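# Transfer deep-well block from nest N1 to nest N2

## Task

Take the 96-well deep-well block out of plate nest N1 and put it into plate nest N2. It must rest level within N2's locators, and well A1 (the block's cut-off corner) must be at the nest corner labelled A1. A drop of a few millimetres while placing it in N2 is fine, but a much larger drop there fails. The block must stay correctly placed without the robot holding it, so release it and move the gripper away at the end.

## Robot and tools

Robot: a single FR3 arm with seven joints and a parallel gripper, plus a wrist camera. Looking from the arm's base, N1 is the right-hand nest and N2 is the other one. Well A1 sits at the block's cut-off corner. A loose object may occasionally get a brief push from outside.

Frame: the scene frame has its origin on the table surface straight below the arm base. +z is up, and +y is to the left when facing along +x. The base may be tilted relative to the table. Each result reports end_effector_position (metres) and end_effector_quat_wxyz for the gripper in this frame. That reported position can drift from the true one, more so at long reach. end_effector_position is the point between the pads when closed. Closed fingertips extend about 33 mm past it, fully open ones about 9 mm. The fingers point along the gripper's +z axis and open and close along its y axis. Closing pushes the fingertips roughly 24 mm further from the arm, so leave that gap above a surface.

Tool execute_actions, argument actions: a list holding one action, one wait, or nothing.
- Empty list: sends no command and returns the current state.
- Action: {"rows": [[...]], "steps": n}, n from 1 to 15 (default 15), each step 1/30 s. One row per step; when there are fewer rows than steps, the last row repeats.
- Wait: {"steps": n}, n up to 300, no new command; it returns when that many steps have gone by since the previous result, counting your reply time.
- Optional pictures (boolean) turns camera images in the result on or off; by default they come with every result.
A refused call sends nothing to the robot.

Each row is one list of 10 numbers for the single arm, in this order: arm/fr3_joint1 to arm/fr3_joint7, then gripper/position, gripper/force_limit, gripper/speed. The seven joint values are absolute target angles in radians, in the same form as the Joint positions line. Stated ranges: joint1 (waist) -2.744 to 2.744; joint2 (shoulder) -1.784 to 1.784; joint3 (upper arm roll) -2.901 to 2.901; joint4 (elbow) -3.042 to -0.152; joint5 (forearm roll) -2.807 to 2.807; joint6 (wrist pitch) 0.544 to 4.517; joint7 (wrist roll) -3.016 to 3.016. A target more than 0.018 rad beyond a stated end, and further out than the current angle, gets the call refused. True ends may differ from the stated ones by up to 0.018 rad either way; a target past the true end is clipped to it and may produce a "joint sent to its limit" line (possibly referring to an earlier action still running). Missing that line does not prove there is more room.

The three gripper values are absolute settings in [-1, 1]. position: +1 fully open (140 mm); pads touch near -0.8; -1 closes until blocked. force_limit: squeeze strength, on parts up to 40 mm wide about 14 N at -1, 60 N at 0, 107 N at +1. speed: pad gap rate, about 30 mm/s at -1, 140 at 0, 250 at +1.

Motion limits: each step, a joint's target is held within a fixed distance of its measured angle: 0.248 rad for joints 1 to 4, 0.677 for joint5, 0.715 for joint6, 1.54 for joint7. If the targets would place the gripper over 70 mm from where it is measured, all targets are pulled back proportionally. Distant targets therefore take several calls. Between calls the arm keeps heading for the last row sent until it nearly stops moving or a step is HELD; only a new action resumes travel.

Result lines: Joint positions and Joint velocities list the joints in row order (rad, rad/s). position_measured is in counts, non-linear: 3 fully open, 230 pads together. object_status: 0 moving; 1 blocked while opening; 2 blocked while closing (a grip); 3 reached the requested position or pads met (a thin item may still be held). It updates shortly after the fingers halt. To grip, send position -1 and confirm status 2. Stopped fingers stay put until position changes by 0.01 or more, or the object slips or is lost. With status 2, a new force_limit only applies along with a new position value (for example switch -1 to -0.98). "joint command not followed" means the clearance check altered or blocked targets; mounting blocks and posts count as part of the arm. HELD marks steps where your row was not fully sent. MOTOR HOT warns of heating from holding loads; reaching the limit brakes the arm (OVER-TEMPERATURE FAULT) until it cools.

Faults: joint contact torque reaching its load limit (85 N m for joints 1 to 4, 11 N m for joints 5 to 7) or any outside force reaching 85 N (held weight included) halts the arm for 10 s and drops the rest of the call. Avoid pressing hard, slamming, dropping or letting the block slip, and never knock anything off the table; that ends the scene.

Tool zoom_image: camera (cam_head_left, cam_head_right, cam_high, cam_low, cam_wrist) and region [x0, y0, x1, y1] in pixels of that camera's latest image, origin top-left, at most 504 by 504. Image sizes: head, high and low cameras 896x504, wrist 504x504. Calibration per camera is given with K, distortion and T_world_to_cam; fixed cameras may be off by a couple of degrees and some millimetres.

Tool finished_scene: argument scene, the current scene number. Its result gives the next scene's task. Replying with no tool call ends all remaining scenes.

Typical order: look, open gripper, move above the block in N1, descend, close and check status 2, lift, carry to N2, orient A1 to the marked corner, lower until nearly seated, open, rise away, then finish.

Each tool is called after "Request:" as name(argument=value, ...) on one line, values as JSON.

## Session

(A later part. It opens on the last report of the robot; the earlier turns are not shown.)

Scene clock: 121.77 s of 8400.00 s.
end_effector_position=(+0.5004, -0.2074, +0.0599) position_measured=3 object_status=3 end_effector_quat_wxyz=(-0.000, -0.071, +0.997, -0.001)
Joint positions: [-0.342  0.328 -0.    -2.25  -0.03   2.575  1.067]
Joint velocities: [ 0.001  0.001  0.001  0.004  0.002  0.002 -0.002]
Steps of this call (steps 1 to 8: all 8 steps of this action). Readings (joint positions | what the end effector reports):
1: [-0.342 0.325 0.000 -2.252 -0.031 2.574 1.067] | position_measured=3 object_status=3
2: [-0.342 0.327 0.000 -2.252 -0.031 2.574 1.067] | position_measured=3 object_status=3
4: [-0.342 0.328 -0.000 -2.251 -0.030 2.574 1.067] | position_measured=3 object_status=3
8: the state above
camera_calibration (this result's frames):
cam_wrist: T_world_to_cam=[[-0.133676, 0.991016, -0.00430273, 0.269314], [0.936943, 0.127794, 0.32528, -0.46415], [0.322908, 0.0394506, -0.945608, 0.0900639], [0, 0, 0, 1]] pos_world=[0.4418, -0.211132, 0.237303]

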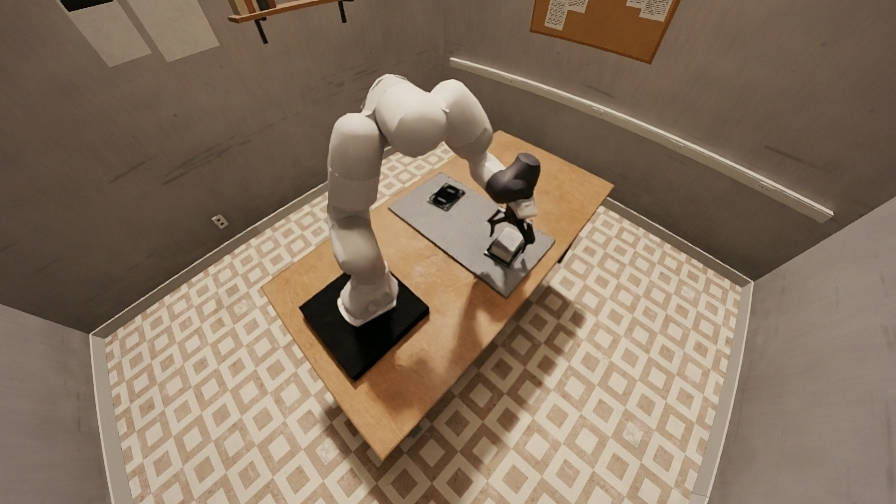

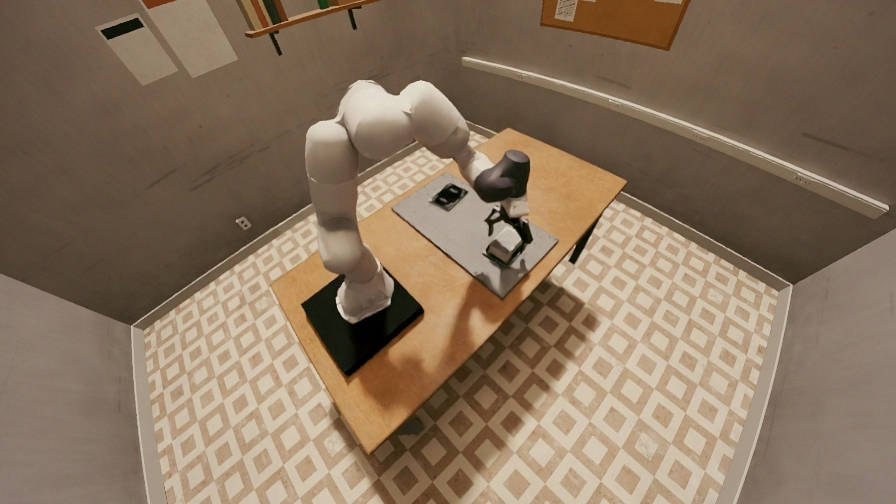

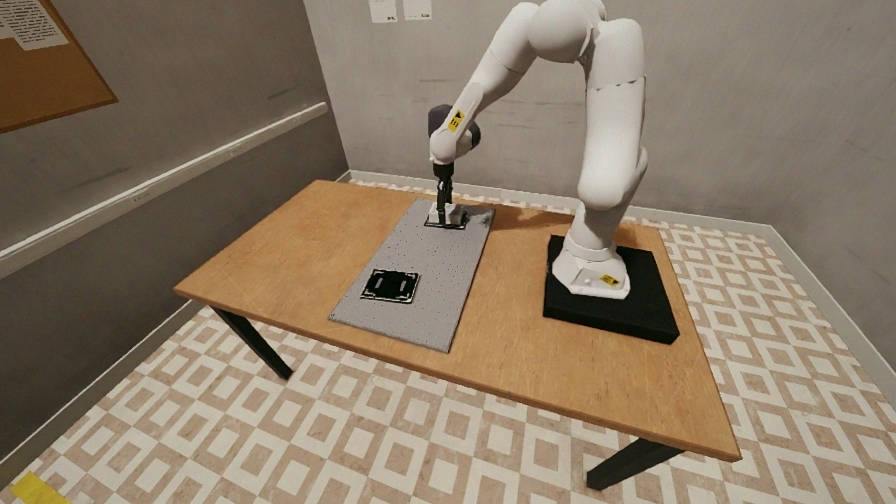

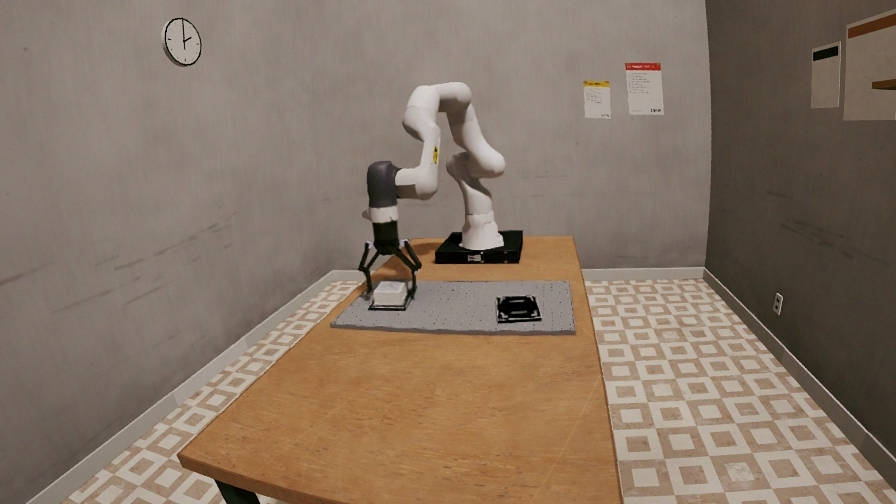

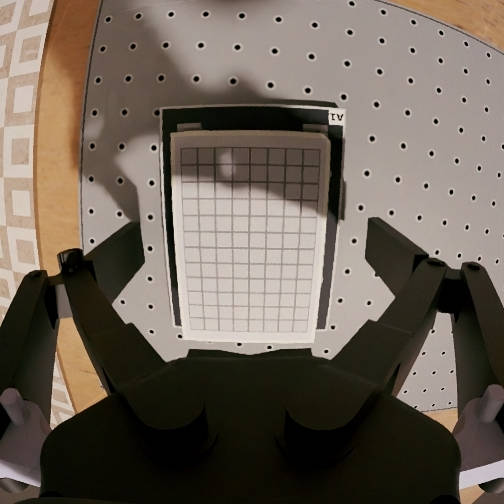

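Request:
execute_actions(actions=[{"rows": [[-0.3437,0.3288,0,-2.2486,-0.0255,2.5776,1.0849,0.33,-0.4,0],[-0.3441,0.3288,0,-2.2486,-0.0255,2.5776,1.0989,0.33,-0.4,0],[-0.3447,0.3288,0,-2.2486,-0.0255,2.5776,1.1116,0.33,-0.4,0],[-0.3455,0.3288,0,-2.2486,-0.0255,2.5776,1.1217,0.33,-0.4,0],[-0.3464,0.3288,0,-2.2486,-0.0255,2.5776,1.1284,0.33,-0.4,0],[-0.3472,0.3288,0,-2.2486,-0.0255,2.5776,1.1308,0.33,-0.4,0],[-0.348,0.3288,0,-2.2486,-0.0255,2.5776,1.1289,0.33,-0.4,0],[-0.3486,0.3288,0,-2.2486,-0.0255,2.5776,1.1227,0.33,-0.4,0],[-0.349,0.3288,0,-2.2486,-0.0255,2.5776,1.113,0.33,-0.4,0],[-0.3491,0.3288,0,-2.2486,-0.0255,2.5776,1.1005,0.33,-0.4,0],[-0.3491,0.3288,0,-2.2486,-0.0255,2.5776,1.1005,-1,-0.4,-0.5]], "steps": 15}], pictures=false)

Request:
execute_actions(actions=[{"rows": [[-0.3491,0.3288,0,-2.2486,-0.0255,2.5776,1.1005,-1,-0.4,-0.5],[-0.3485,0.3288,0,-2.2486,-0.0255,2.5776,1.0995,-1,-0.4,-0.5],[-0.348,0.3283,0,-2.2486,-0.0255,2.5765,1.0985,-1,-0.4,-0.5],[-0.3475,0.3278,0,-2.2486,-0.0255,2.575,1.098,-1,-0.4,-0.5],[-0.3475,0.3272,0,-2.2486,-0.0255,2.574,1.098,-1,-0.4,-0.5],[-0.3475,0.3268,0,-2.2486,-0.0255,2.573,1.098,-1,-0.4,-0.5],[-0.3475,0.3265,0,-2.2486,-0.0255,2.572,1.098,-1,-0.4,-0.5]], "steps": 7}])

Request:
zoom_image(camera="cam_wrist", region=[145, 100, 245, 190])

Request:
zoom_image(camera="cam_wrist", region=[255, 100, 355, 190])

Request:
zoom_image(camera="cam_wrist", region=[150, 270, 250, 360])

Request:
zoom_image(camera="cam_wrist", region=[255, 270, 355, 360])

Request:
execute_actions(actions=[{"rows": [[-0.3475,0.326,0,-2.2486,-0.0255,2.572,1.098,-1,-0.4,-0.5],[-0.3475,0.3245,0,-2.2486,-0.0255,2.572,1.098,-1,-0.4,-0.5],[-0.3475,0.322,0,-2.2486,-0.0255,2.572,1.098,-1,-0.4,-0.5],[-0.3475,0.3188,0,-2.2486,-0.0255,2.5666,1.098,-1,-0.4,-0.5],[-0.3475,0.315,0,-2.2486,-0.0255,2.5604,1.098,-1,-0.4,-0.5],[-0.3475,0.3106,0,-2.2486,-0.0255,2.5538,1.098,-1,-0.4,-0.5],[-0.3475,0.3061,0,-2.2486,-0.0255,2.5472,1.098,-1,-0.4,-0.5],[-0.3464,0.3018,0,-2.2483,-0.0255,2.5398,1.098,-1,-0.4,-0.5],[-0.343,0.298,0,-2.2475,-0.0254,2.5328,1.1189,-1,-0.4,-0.5],[-0.3373,0.2952,0,-2.2462,-0.0253,2.5266,1.1419,-1,-0.4,-0.5],[-0.3294,0.2934,0,-2.2443,-0.0252,2.5213,1.1667,-1,-0.4,-0.5],[-0.3194,0.2927,0,-2.2419,-0.025,2.5172,1.1932,-1,-0.4,-0.5],[-0.3073,0.2933,0,-2.239,-0.0248,2.5144,1.2213,-1,-0.4,-0.5],[-0.2931,0.2953,0,-2.2356,-0.0246,2.5129,1.2509,-1,-0.4,-0.5],[-0.277,0.2982,0,-2.2318,-0.0243,2.5128,1.2816,-1,-0.4,-0.5]], "steps": 15}], pictures=false)

Request:
execute_actions(actions=[{"rows": [[-0.2591,0.3014,0,-2.2275,-0.024,2.514,1.3134,-1,-0.4,-0.5],[-0.2394,0.3048,0,-2.2228,-0.0236,2.5163,1.346,-1,-0.4,-0.5],[-0.2181,0.3086,0,-2.2177,-0.0233,2.5141,1.3792,-1,-0.4,-0.5],[-0.1954,0.3126,0,-2.2123,-0.0229,2.5118,1.4128,-1,-0.4,-0.5],[-0.1713,0.3169,0,-2.2065,-0.0225,2.5095,1.4467,-1,-0.4,-0.5],[-0.146,0.3214,0,-2.2005,-0.022,2.5071,1.4805,-1,-0.4,-0.5],[-0.1197,0.326,0,-2.1942,-0.0216,2.5047,1.5142,-1,-0.4,-0.5],[-0.0925,0.3309,0,-2.1877,-0.0211,2.5023,1.5475,-1,-0.4,-0.5],[-0.0646,0.3358,0,-2.1811,-0.0206,2.5,1.5801,-1,-0.4,-0.5],[-0.0362,0.3408,0,-2.1743,-0.0201,2.4976,1.6119,-1,-0.4,-0.5],[-0.0074,0.3459,0,-2.1674,-0.0196,2.4953,1.6427,-1,-0.4,-0.5],[0.0216,0.3511,0,-2.1605,-0.0192,2.4931,1.6723,-1,-0.4,-0.5],[0.0505,0.3562,0,-2.1536,-0.0187,2.4909,1.7006,-1,-0.4,-0.5],[0.0793,0.3613,0,-2.1467,-0.0182,2.4888,1.7272,-1,-0.4,-0.5],[0.1077,0.3663,0,-2.1399,-0.0177,2.4868,1.7522,-1,-0.4,-0.5]], "steps": 15}], pictures=false)

Request:
execute_actions(actions=[{"rows": [[0.1356,0.3712,0,-2.1333,-0.0172,2.4849,1.7752,-1,-0.4,-0.5],[0.1628,0.3761,0,-2.1268,-0.0167,2.4831,1.7963,-1,-0.4,-0.5],[0.1891,0.3807,0,-2.1205,-0.0163,2.4814,1.8152,-1,-0.4,-0.5],[0.2144,0.3852,0,-2.1145,-0.0158,2.4799,1.8318,-1,-0.4,-0.5],[0.2385,0.3895,0,-2.1087,-0.0154,2.4786,1.8461,-1,-0.4,-0.5],[0.2612,0.3935,0,-2.1033,-0.015,2.4774,1.8579,-1,-0.4,-0.5],[0.2825,0.3973,0,-2.0982,-0.0147,2.4763,1.8672,-1,-0.4,-0.5],[0.3022,0.4007,0,-2.0935,-0.0143,2.4755,1.8739,-1,-0.4,-0.5],[0.3201,0.4039,0,-2.0892,-0.014,2.4748,1.8779,-1,-0.4,-0.5],[0.3362,0.4068,0,-2.0854,-0.0137,2.4743,1.8794,-1,-0.4,-0.5],[0.3504,0.4093,0,-2.082,-0.0135,2.4739,1.8781,-1,-0.4,-0.5],[0.3625,0.4114,0,-2.0791,-0.0133,2.4738,1.8742,-1,-0.4,-0.5],[0.3725,0.4132,0,-2.0767,-0.0131,2.4739,1.8677,-1,-0.4,-0.5],[0.3804,0.4146,0,-2.0748,-0.013,2.4741,1.8586,-1,-0.4,-0.5],[0.3861,0.4156,0,-2.0735,-0.0129,2.4745,1.8469,-1,-0.4,-0.5]], "steps": 15}], pictures=false)

Request:
execute_actions(actions=[{"rows": [[0.3895,0.4162,0,-2.0727,-0.0128,2.4751,1.8328,-1,-0.4,-0.5],[0.3906,0.4164,0,-2.0724,-0.0128,2.4759,1.8164,-1,-0.4,-0.5],[0.3906,0.4164,0,-2.0724,-0.0128,2.4759,1.7976,-1,-0.4,-0.5]], "steps": 11}])

Request:
zoom_image(camera="cam_wrist", region=[145, 100, 245, 190])

Request:
zoom_image(camera="cam_wrist", region=[255, 100, 355, 190])

Scene clock: 242.27 s of 8400.00 s.
end_effector_position=(+0.4998, -0.2104, +0.0600) position_measured=97 object_status=0 end_effector_quat_wxyz=(+0.000, -0.053, +0.999, -0.001)
Joint positions: [-0.347  0.328 -0.    -2.25  -0.029  2.576  1.097]
Joint velocities: [ 0.    -0.001  0.002  0.001  0.006  0.    -0.001]
Steps of this call (steps 1 to 15: the robot went on to your last target; steps 16 to 90: nothing new was sent; then 117.00 s passed at rest; steps 91 to 105: all 15 steps of this action). Readings (joint positions | what the end effector reports):
91: [-0.341 0.328 -0.000 -2.250 -0.029 2.575 1.068] | position_measured=3 object_status=0
92: [-0.342 0.328 -0.000 -2.250 -0.029 2.576 1.071] | position_measured=10 object_status=0
94: [-0.342 0.328 -0.000 -2.250 -0.029 2.576 1.079] | position_measured=25 object_status=0
98: [-0.345 0.328 -0.000 -2.250 -0.029 2.576 1.095] | position_measured=55 object_status=0
105: the state above

Scene clock: 242.50 s of 8400.00 s.
end_effector_position=(+0.4999, -0.2101, +0.0602) position_measured=106 object_status=0 end_effector_quat_wxyz=(+0.000, -0.053, +0.999, -0.001)
Joint positions: [-0.347  0.328 -0.    -2.25  -0.029  2.576  1.097]
Joint velocities: [ 0.     0.    -0.     0.001 -0.    -0.003  0.001]
Steps of this call (steps 1 to 7: all 7 steps of this action). Readings (joint positions | what the end effector reports):
1: [-0.347 0.328 -0.000 -2.250 -0.029 2.576 1.097] | position_measured=101 object_status=0
2: [-0.347 0.328 -0.000 -2.250 -0.029 2.576 1.097] | position_measured=106 object_status=0
4: [-0.347 0.328 -0.000 -2.250 -0.029 2.576 1.097] | position_measured=106 object_status=0
7: the state above
camera_calibration (this result's frames):
cam_wrist: T_world_to_cam=[[-0.0976582, 0.99521, -0.00447394, 0.254892], [0.940434, 0.0937522, 0.326795, -0.472467], [0.325649, 0.0277067, -0.945085, 0.0867887], [0, 0, 0, 1]] pos_world=[0.440953, -0.211781, 0.237563]

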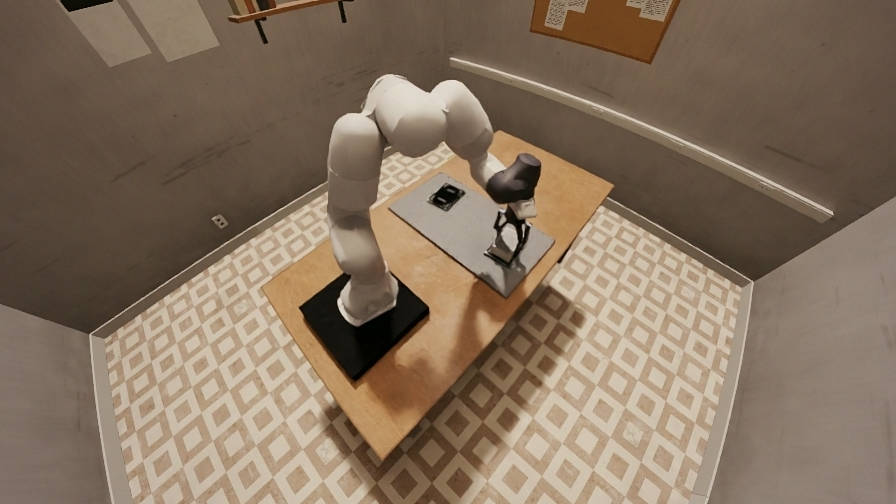

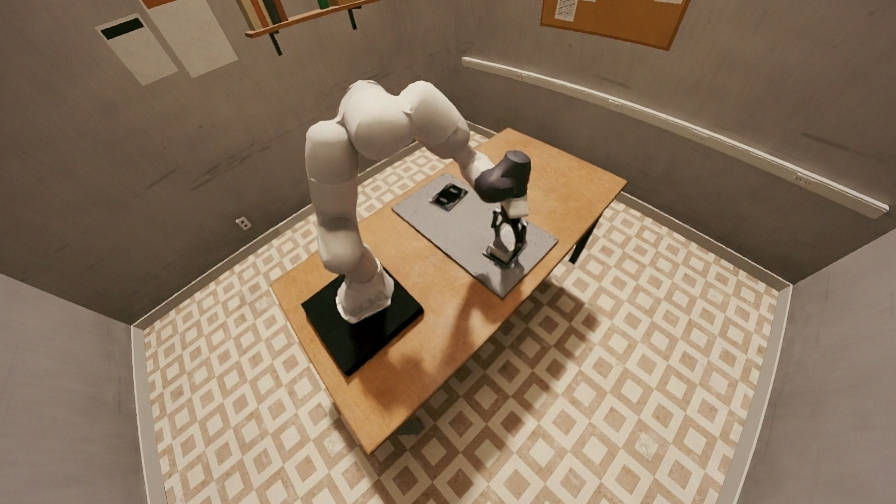

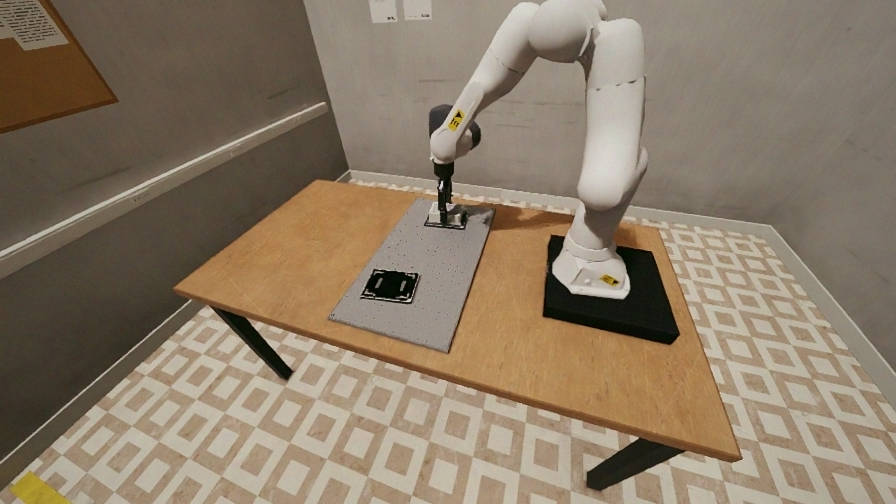

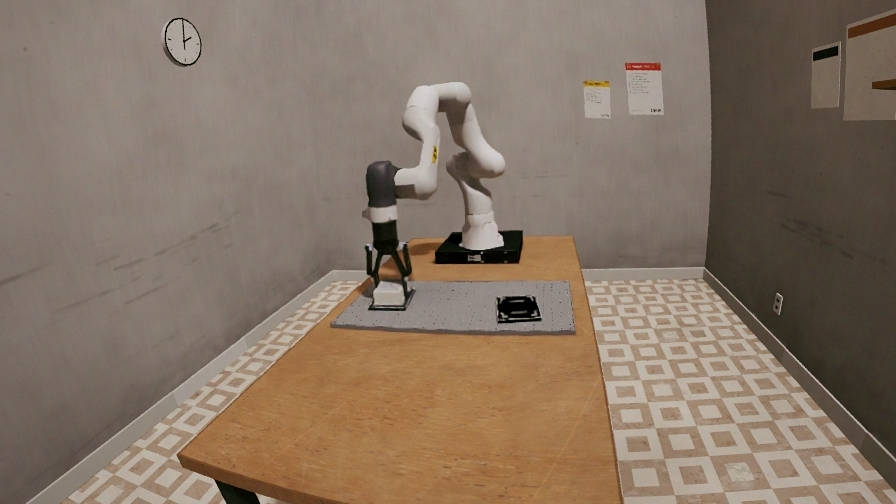

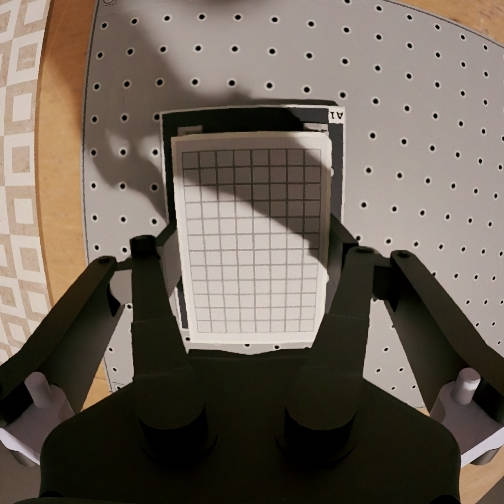

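Region (145, 100, 245, 190) of cam_wrist's 504x504 image, scaled by 5.040, with more detail than that image has; it fills the top 454 rows of this view, and the rest is white.

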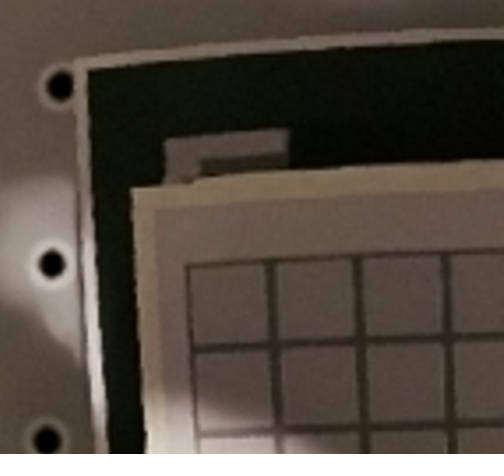

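Region (255, 100, 355, 190) of cam_wrist's 504x504 image, scaled by 5.040, with more detail than that image has; it fills the top 454 rows of this view, and the rest is white.

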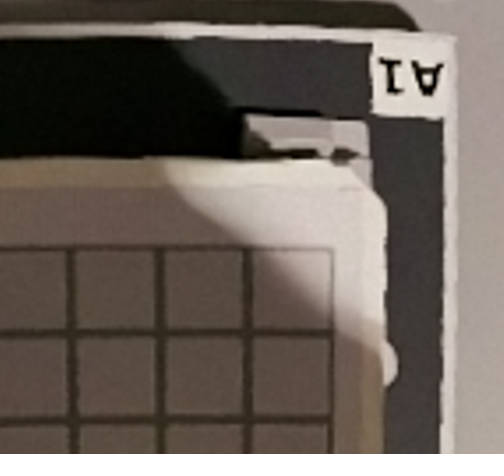

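Region (150, 270, 250, 360) of cam_wrist's 504x504 image, scaled by 5.040, with more detail than that image has; it fills the top 454 rows of this view, and the rest is white.

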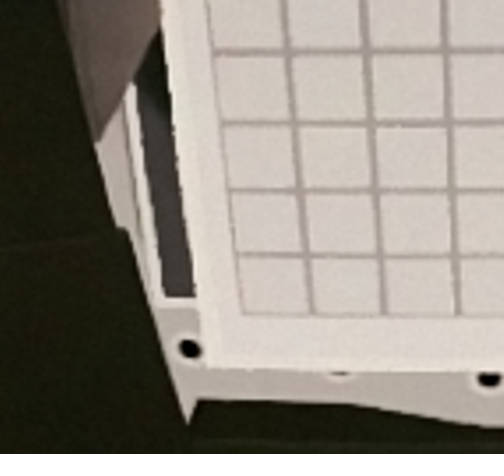

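Region (255, 270, 355, 360) of cam_wrist's 504x504 image, scaled by 5.040, with more detail than that image has; it fills the top 454 rows of this view, and the rest is white.

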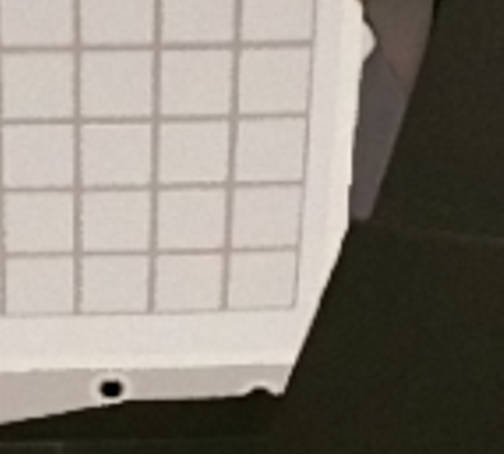

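Scene clock: 243.00 s of 8400.00 s.
end_effector_position=(+0.5078, -0.1936, +0.0769) position_measured=106 object_status=2 end_effector_quat_wxyz=(-0.002, -0.041, +0.999, -0.001)
Joint positions: [-0.309  0.297 -0.003 -2.239 -0.028  2.53   1.154]
Joint velocities: [ 0.353  0.     0.007  0.077  0.001 -0.087  0.411]
Steps of this call (steps 1 to 15: all 15 steps of this action). Readings (joint positions | what the end effector reports):
1: [-0.347 0.328 -0.000 -2.250 -0.029 2.575 1.097] | position_measured=106 object_status=2
2: [-0.347 0.327 -0.000 -2.250 -0.029 2.575 1.097] | position_measured=106 object_status=2
4: [-0.347 0.326 -0.000 -2.250 -0.029 2.574 1.097] | position_measured=106 object_status=2
8: [-0.347 0.314 -0.000 -2.250 -0.029 2.561 1.097] | position_measured=106 object_status=2
15: the state above

Scene clock: 243.50 s of 8400.00 s.
end_effector_position=(+0.5648, -0.0036, +0.0764) position_measured=106 object_status=2 end_effector_quat_wxyz=(-0.001, -0.038, +0.999, -0.001)
Joint positions: [ 0.046  0.355 -0.001 -2.155 -0.023  2.499  1.513]
Joint velocities: [ 0.811  0.144  0.058  0.189  0.01  -0.051  0.778]
Steps of this call (steps 1 to 15: all 15 steps of this action). Readings (joint positions | what the end effector reports):
1: [-0.295 0.298 -0.004 -2.236 -0.028 2.527 1.170] | position_measured=106 object_status=2
2: [-0.279 0.299 -0.004 -2.232 -0.028 2.526 1.188] | position_measured=106 object_status=2
4: [-0.242 0.304 -0.004 -2.223 -0.027 2.522 1.228] | position_measured=106 object_status=2
8: [-0.150 0.320 -0.003 -2.201 -0.026 2.514 1.324] | position_measured=106 object_status=2
15: the state above

Scene clock: 244.00 s of 8400.00 s.
end_effector_position=(+0.5533, +0.1857, +0.0728) position_measured=106 object_status=2 end_effector_quat_wxyz=(-0.001, -0.061, +0.998, -0.001)
Joint positions: [ 0.369  0.411  0.004 -2.08  -0.018  2.478  1.789]
Joint velocities: [ 0.271  0.046  0.011  0.061  0.005 -0.009  0.184]
Steps of this call (steps 1 to 15: all 15 steps of this action). Readings (joint positions | what the end effector reports):
1: [0.074 0.360 -0.001 -2.148 -0.022 2.497 1.540] | position_measured=106 object_status=2
2: [0.103 0.365 -0.000 -2.142 -0.022 2.495 1.566] | position_measured=106 object_status=2
4: [0.158 0.375 0.000 -2.129 -0.021 2.491 1.616] | position_measured=106 object_status=2
8: [0.257 0.392 0.002 -2.106 -0.019 2.485 1.702] | position_measured=106 object_status=2
15: the state above

Scene clock: 244.37 s of 8400.00 s.
end_effector_position=(+0.5513, +0.1966, +0.0727) position_measured=106 object_status=2 end_effector_quat_wxyz=(-0.000, -0.067, +0.998, -0.001)
Joint positions: [ 0.39   0.415  0.002 -2.075 -0.017  2.478  1.795]
Joint velocities: [-0.     0.001 -0.005  0.002  0.001 -0.     0.001]
Steps of this call (steps 1 to 11: all 11 steps of this action). Readings (joint positions | what the end effector reports):
1: [0.377 0.413 0.004 -2.078 -0.017 2.478 1.793] | position_measured=106 object_status=2
2: [0.383 0.414 0.004 -2.077 -0.017 2.478 1.795] | position_measured=106 object_status=2
4: [0.389 0.415 0.004 -2.076 -0.017 2.478 1.795] | position_measured=106 object_status=2
8: [0.390 0.415 0.003 -2.075 -0.017 2.478 1.795] | position_measured=106 object_status=2
11: the state above
camera_calibration (this result's frames):
cam_wrist: T_world_to_cam=[[-0.126874, 0.991911, -0.00390804, -0.128111], [0.937576, 0.121208, 0.325975, -0.566818], [0.323812, 0.0376935, -0.94537, 0.0696061], [0, 0, 0, 1]] pos_world=[0.492642, 0.193154, 0.250072]

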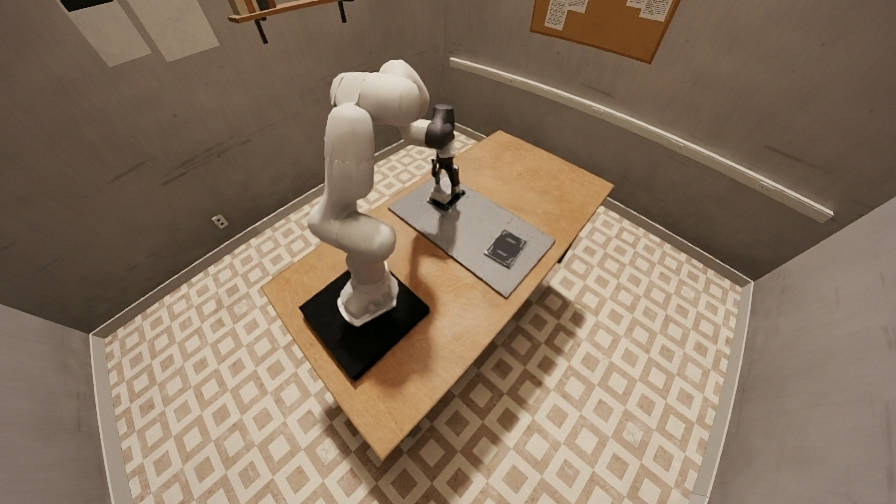

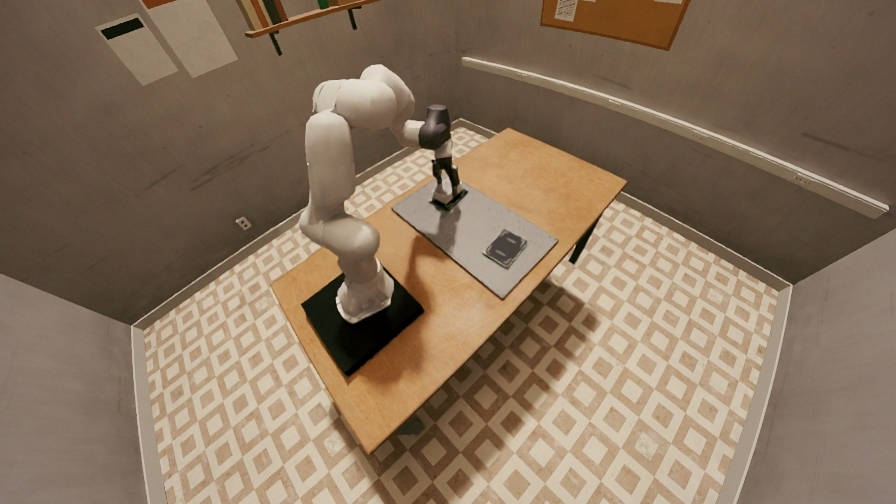

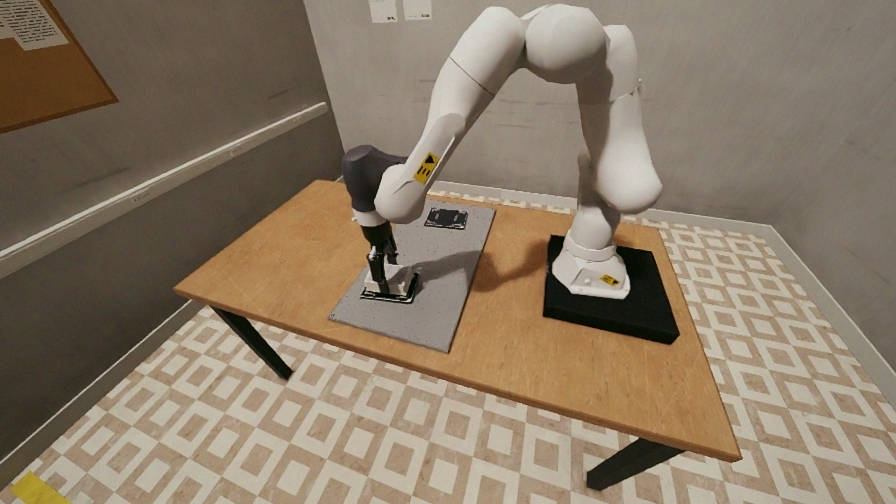

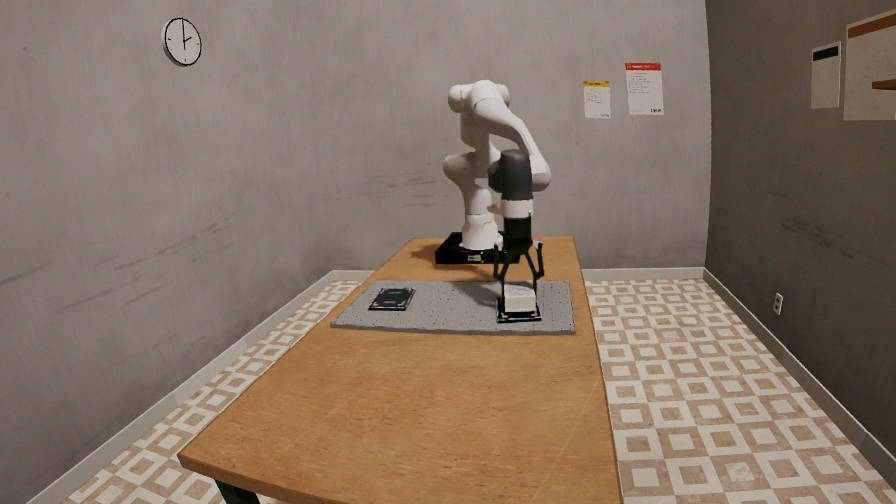

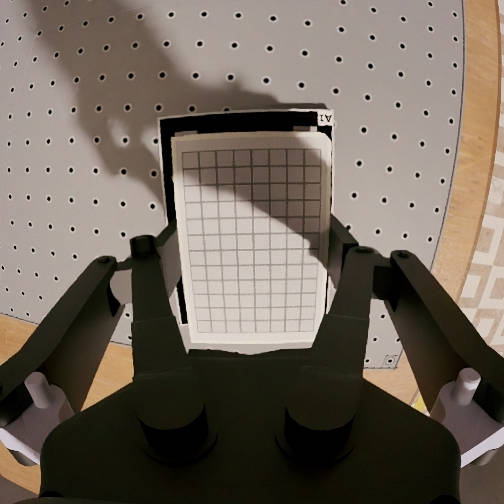

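Region (145, 100, 245, 190) of cam_wrist's 504x504 image, scaled by 5.040, with more detail than that image has; it fills the top 454 rows of this view, and the rest is white.

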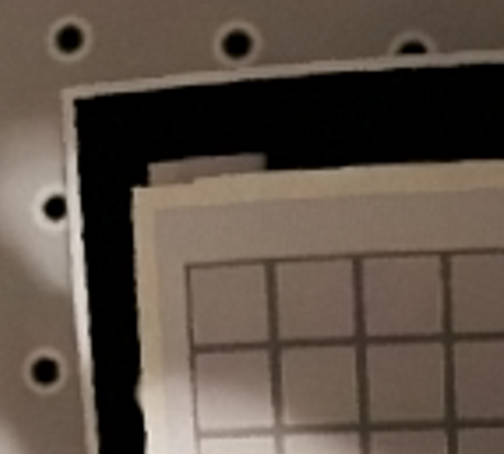

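Region (255, 100, 355, 190) of cam_wrist's 504x504 image, scaled by 5.040, with more detail than that image has; it fills the top 454 rows of this view, and the rest is white.

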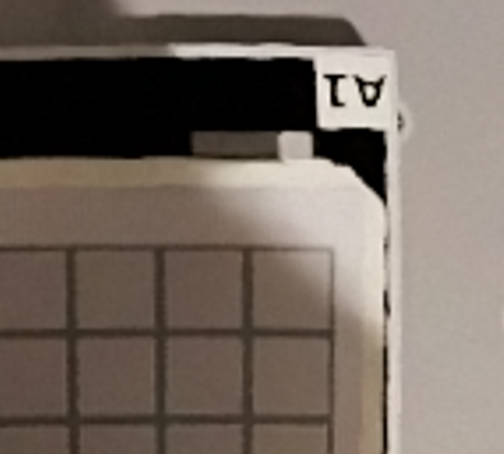

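Request:
execute_actions(actions=[])

Request:
zoom_image(camera="cam_wrist", region=[145, 100, 245, 190])

Request:
zoom_image(camera="cam_wrist", region=[255, 100, 355, 190])

Request:
zoom_image(camera="cam_wrist", region=[150, 270, 250, 360])

Request:
zoom_image(camera="cam_wrist", region=[150, 105, 210, 150])

Request:
zoom_image(camera="cam_wrist", region=[285, 100, 345, 145])

Scene clock: 250.87 s of 8400.00 s.
end_effector_position=(+0.5514, +0.1964, +0.0727) position_measured=106 object_status=2 end_effector_quat_wxyz=(-0.000, -0.067, +0.998, -0.001)
Joint positions: [ 0.39   0.416  0.002 -2.074 -0.016  2.478  1.795]
Joint velocities: [-0.001 -0.001 -0.     0.001  0.    -0.    -0.001]
Steps of this call (steps 1 to 15: the robot went on to your last target; steps 16 to 90: nothing new was sent; then 3.50 s passed at rest). Readings (joint positions | what the end effector reports):
1: [0.390 0.415 0.002 -2.075 -0.017 2.478 1.795] | position_measured=106 object_status=2
2: [0.390 0.415 0.002 -2.075 -0.017 2.478 1.795] | position_measured=106 object_status=2
4: [0.390 0.415 0.002 -2.075 -0.017 2.478 1.795] | position_measured=106 object_status=2
8: [0.390 0.415 0.002 -2.075 -0.017 2.478 1.795] | position_measured=106 object_status=2
90: the state above
The arm was judged still, so your last target was given up. Only a new action makes it travel on or press farther. Fingers that are still opening or closing keep moving.
camera_calibration (this result's frames):
cam_wrist: T_world_to_cam=[[-0.126453, 0.991965, -0.00396588, -0.128165], [0.937664, 0.120834, 0.325861, -0.566846], [0.323722, 0.0374876, -0.945409, 0.0696674], [0, 0, 0, 1]] pos_world=[0.492751, 0.193018, 0.250069]

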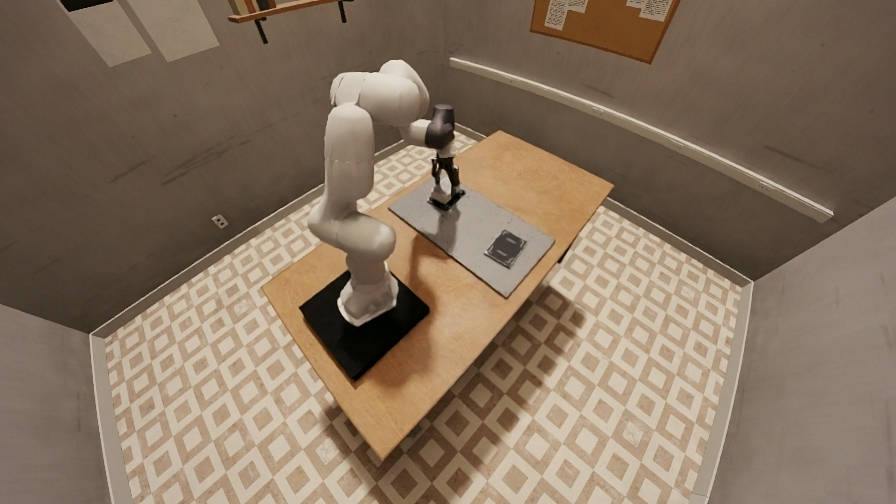

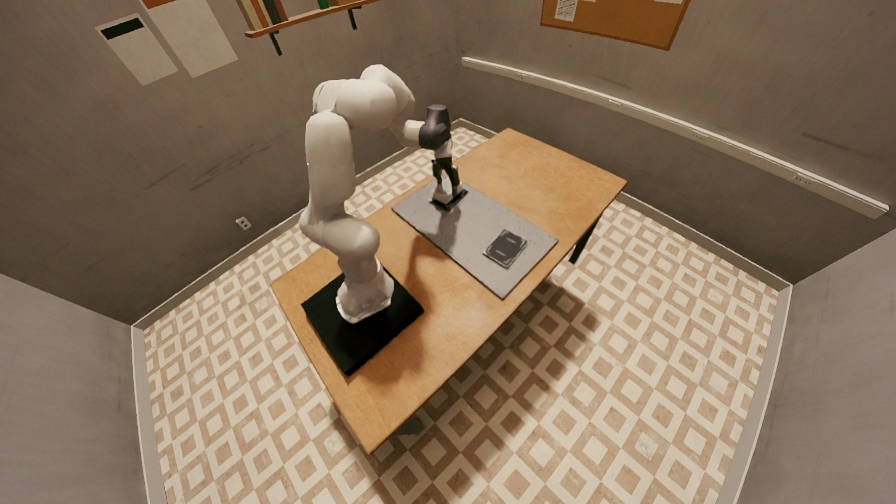

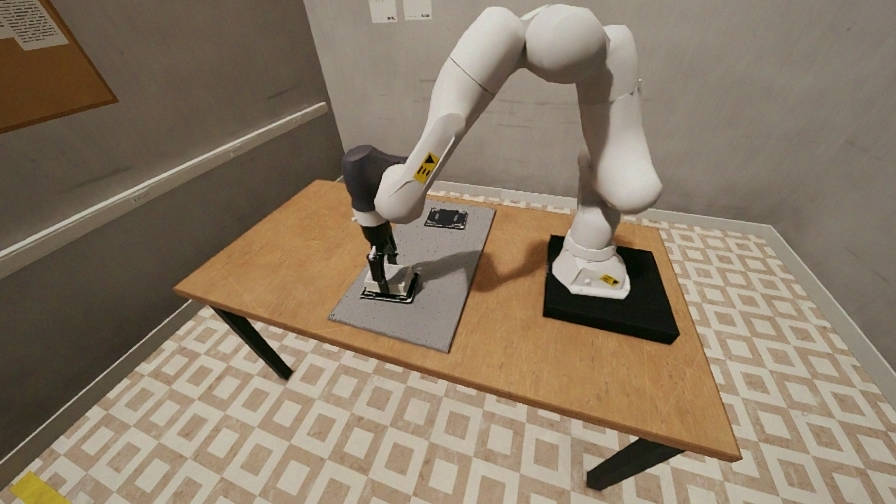

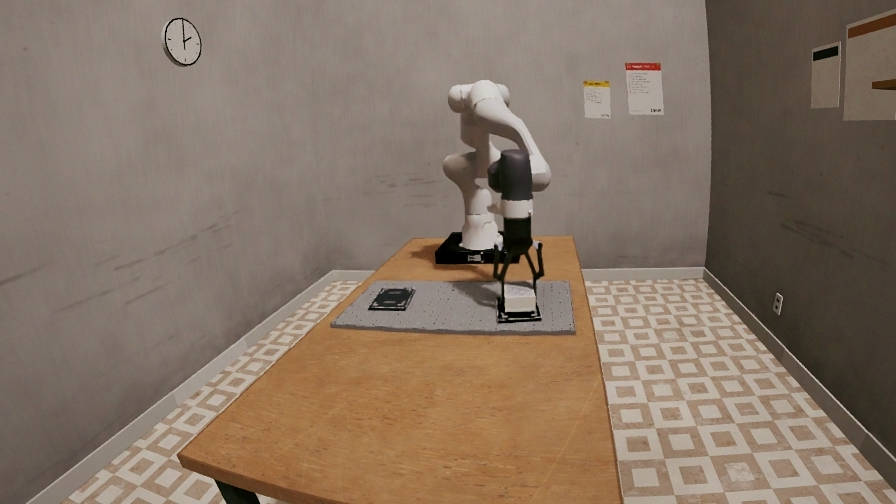

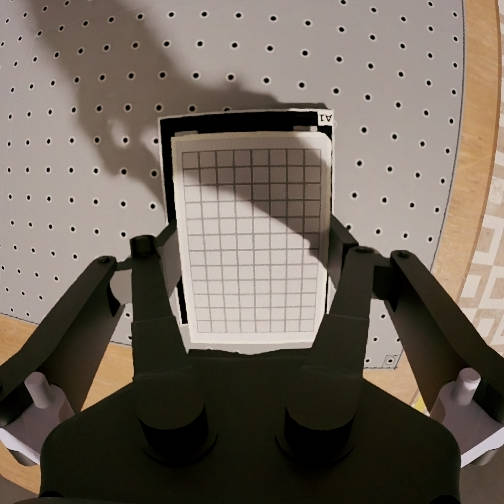

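Region (145, 100, 245, 190) of cam_wrist's 504x504 image, scaled by 5.040, with more detail than that image has; it fills the top 454 rows of this view, and the rest is white.

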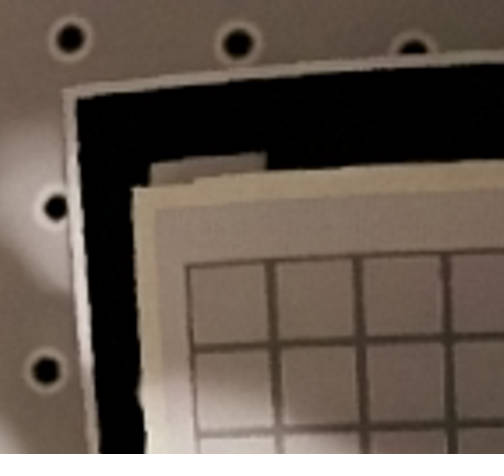

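Region (255, 100, 355, 190) of cam_wrist's 504x504 image, scaled by 5.040, with more detail than that image has; it fills the top 454 rows of this view, and the rest is white.

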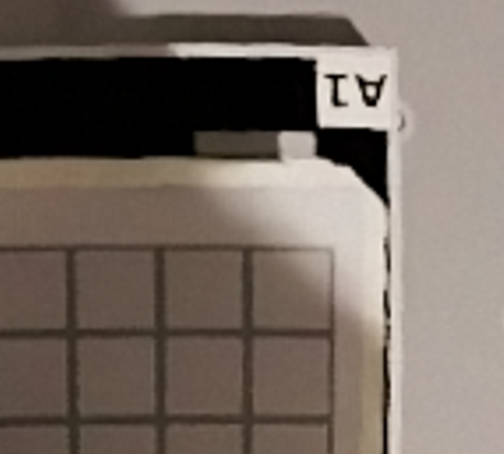

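Region (150, 270, 250, 360) of cam_wrist's 504x504 image, scaled by 5.040, with more detail than that image has; it fills the top 454 rows of this view, and the rest is white.

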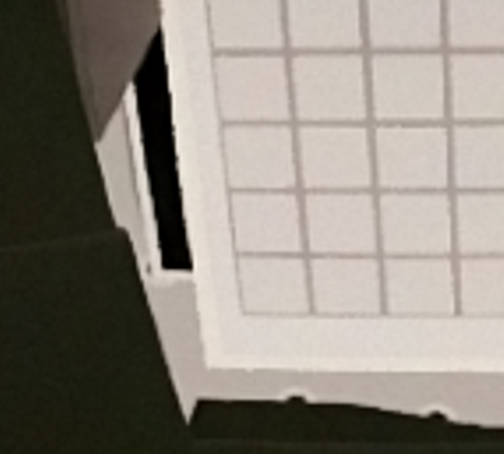

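Region (150, 105, 210, 150) of cam_wrist's 504x504 image, scaled by 8.400, with more detail than that image has; it fills the top 378 rows of this view, and the rest is white.

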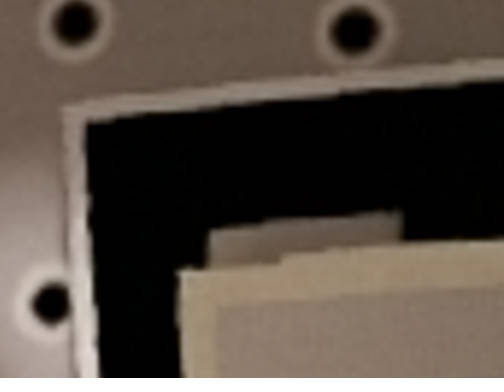

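Region (285, 100, 345, 145) of cam_wrist's 504x504 image, scaled by 8.400, with more detail than that image has; it fills the top 378 rows of this view, and the rest is white.

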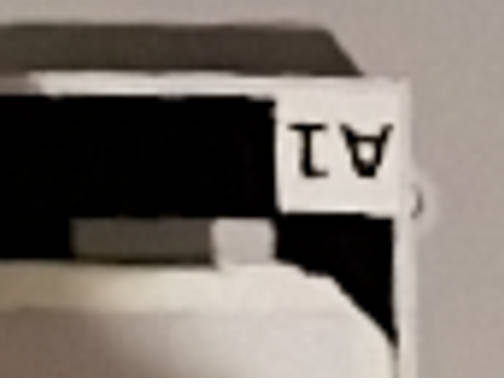

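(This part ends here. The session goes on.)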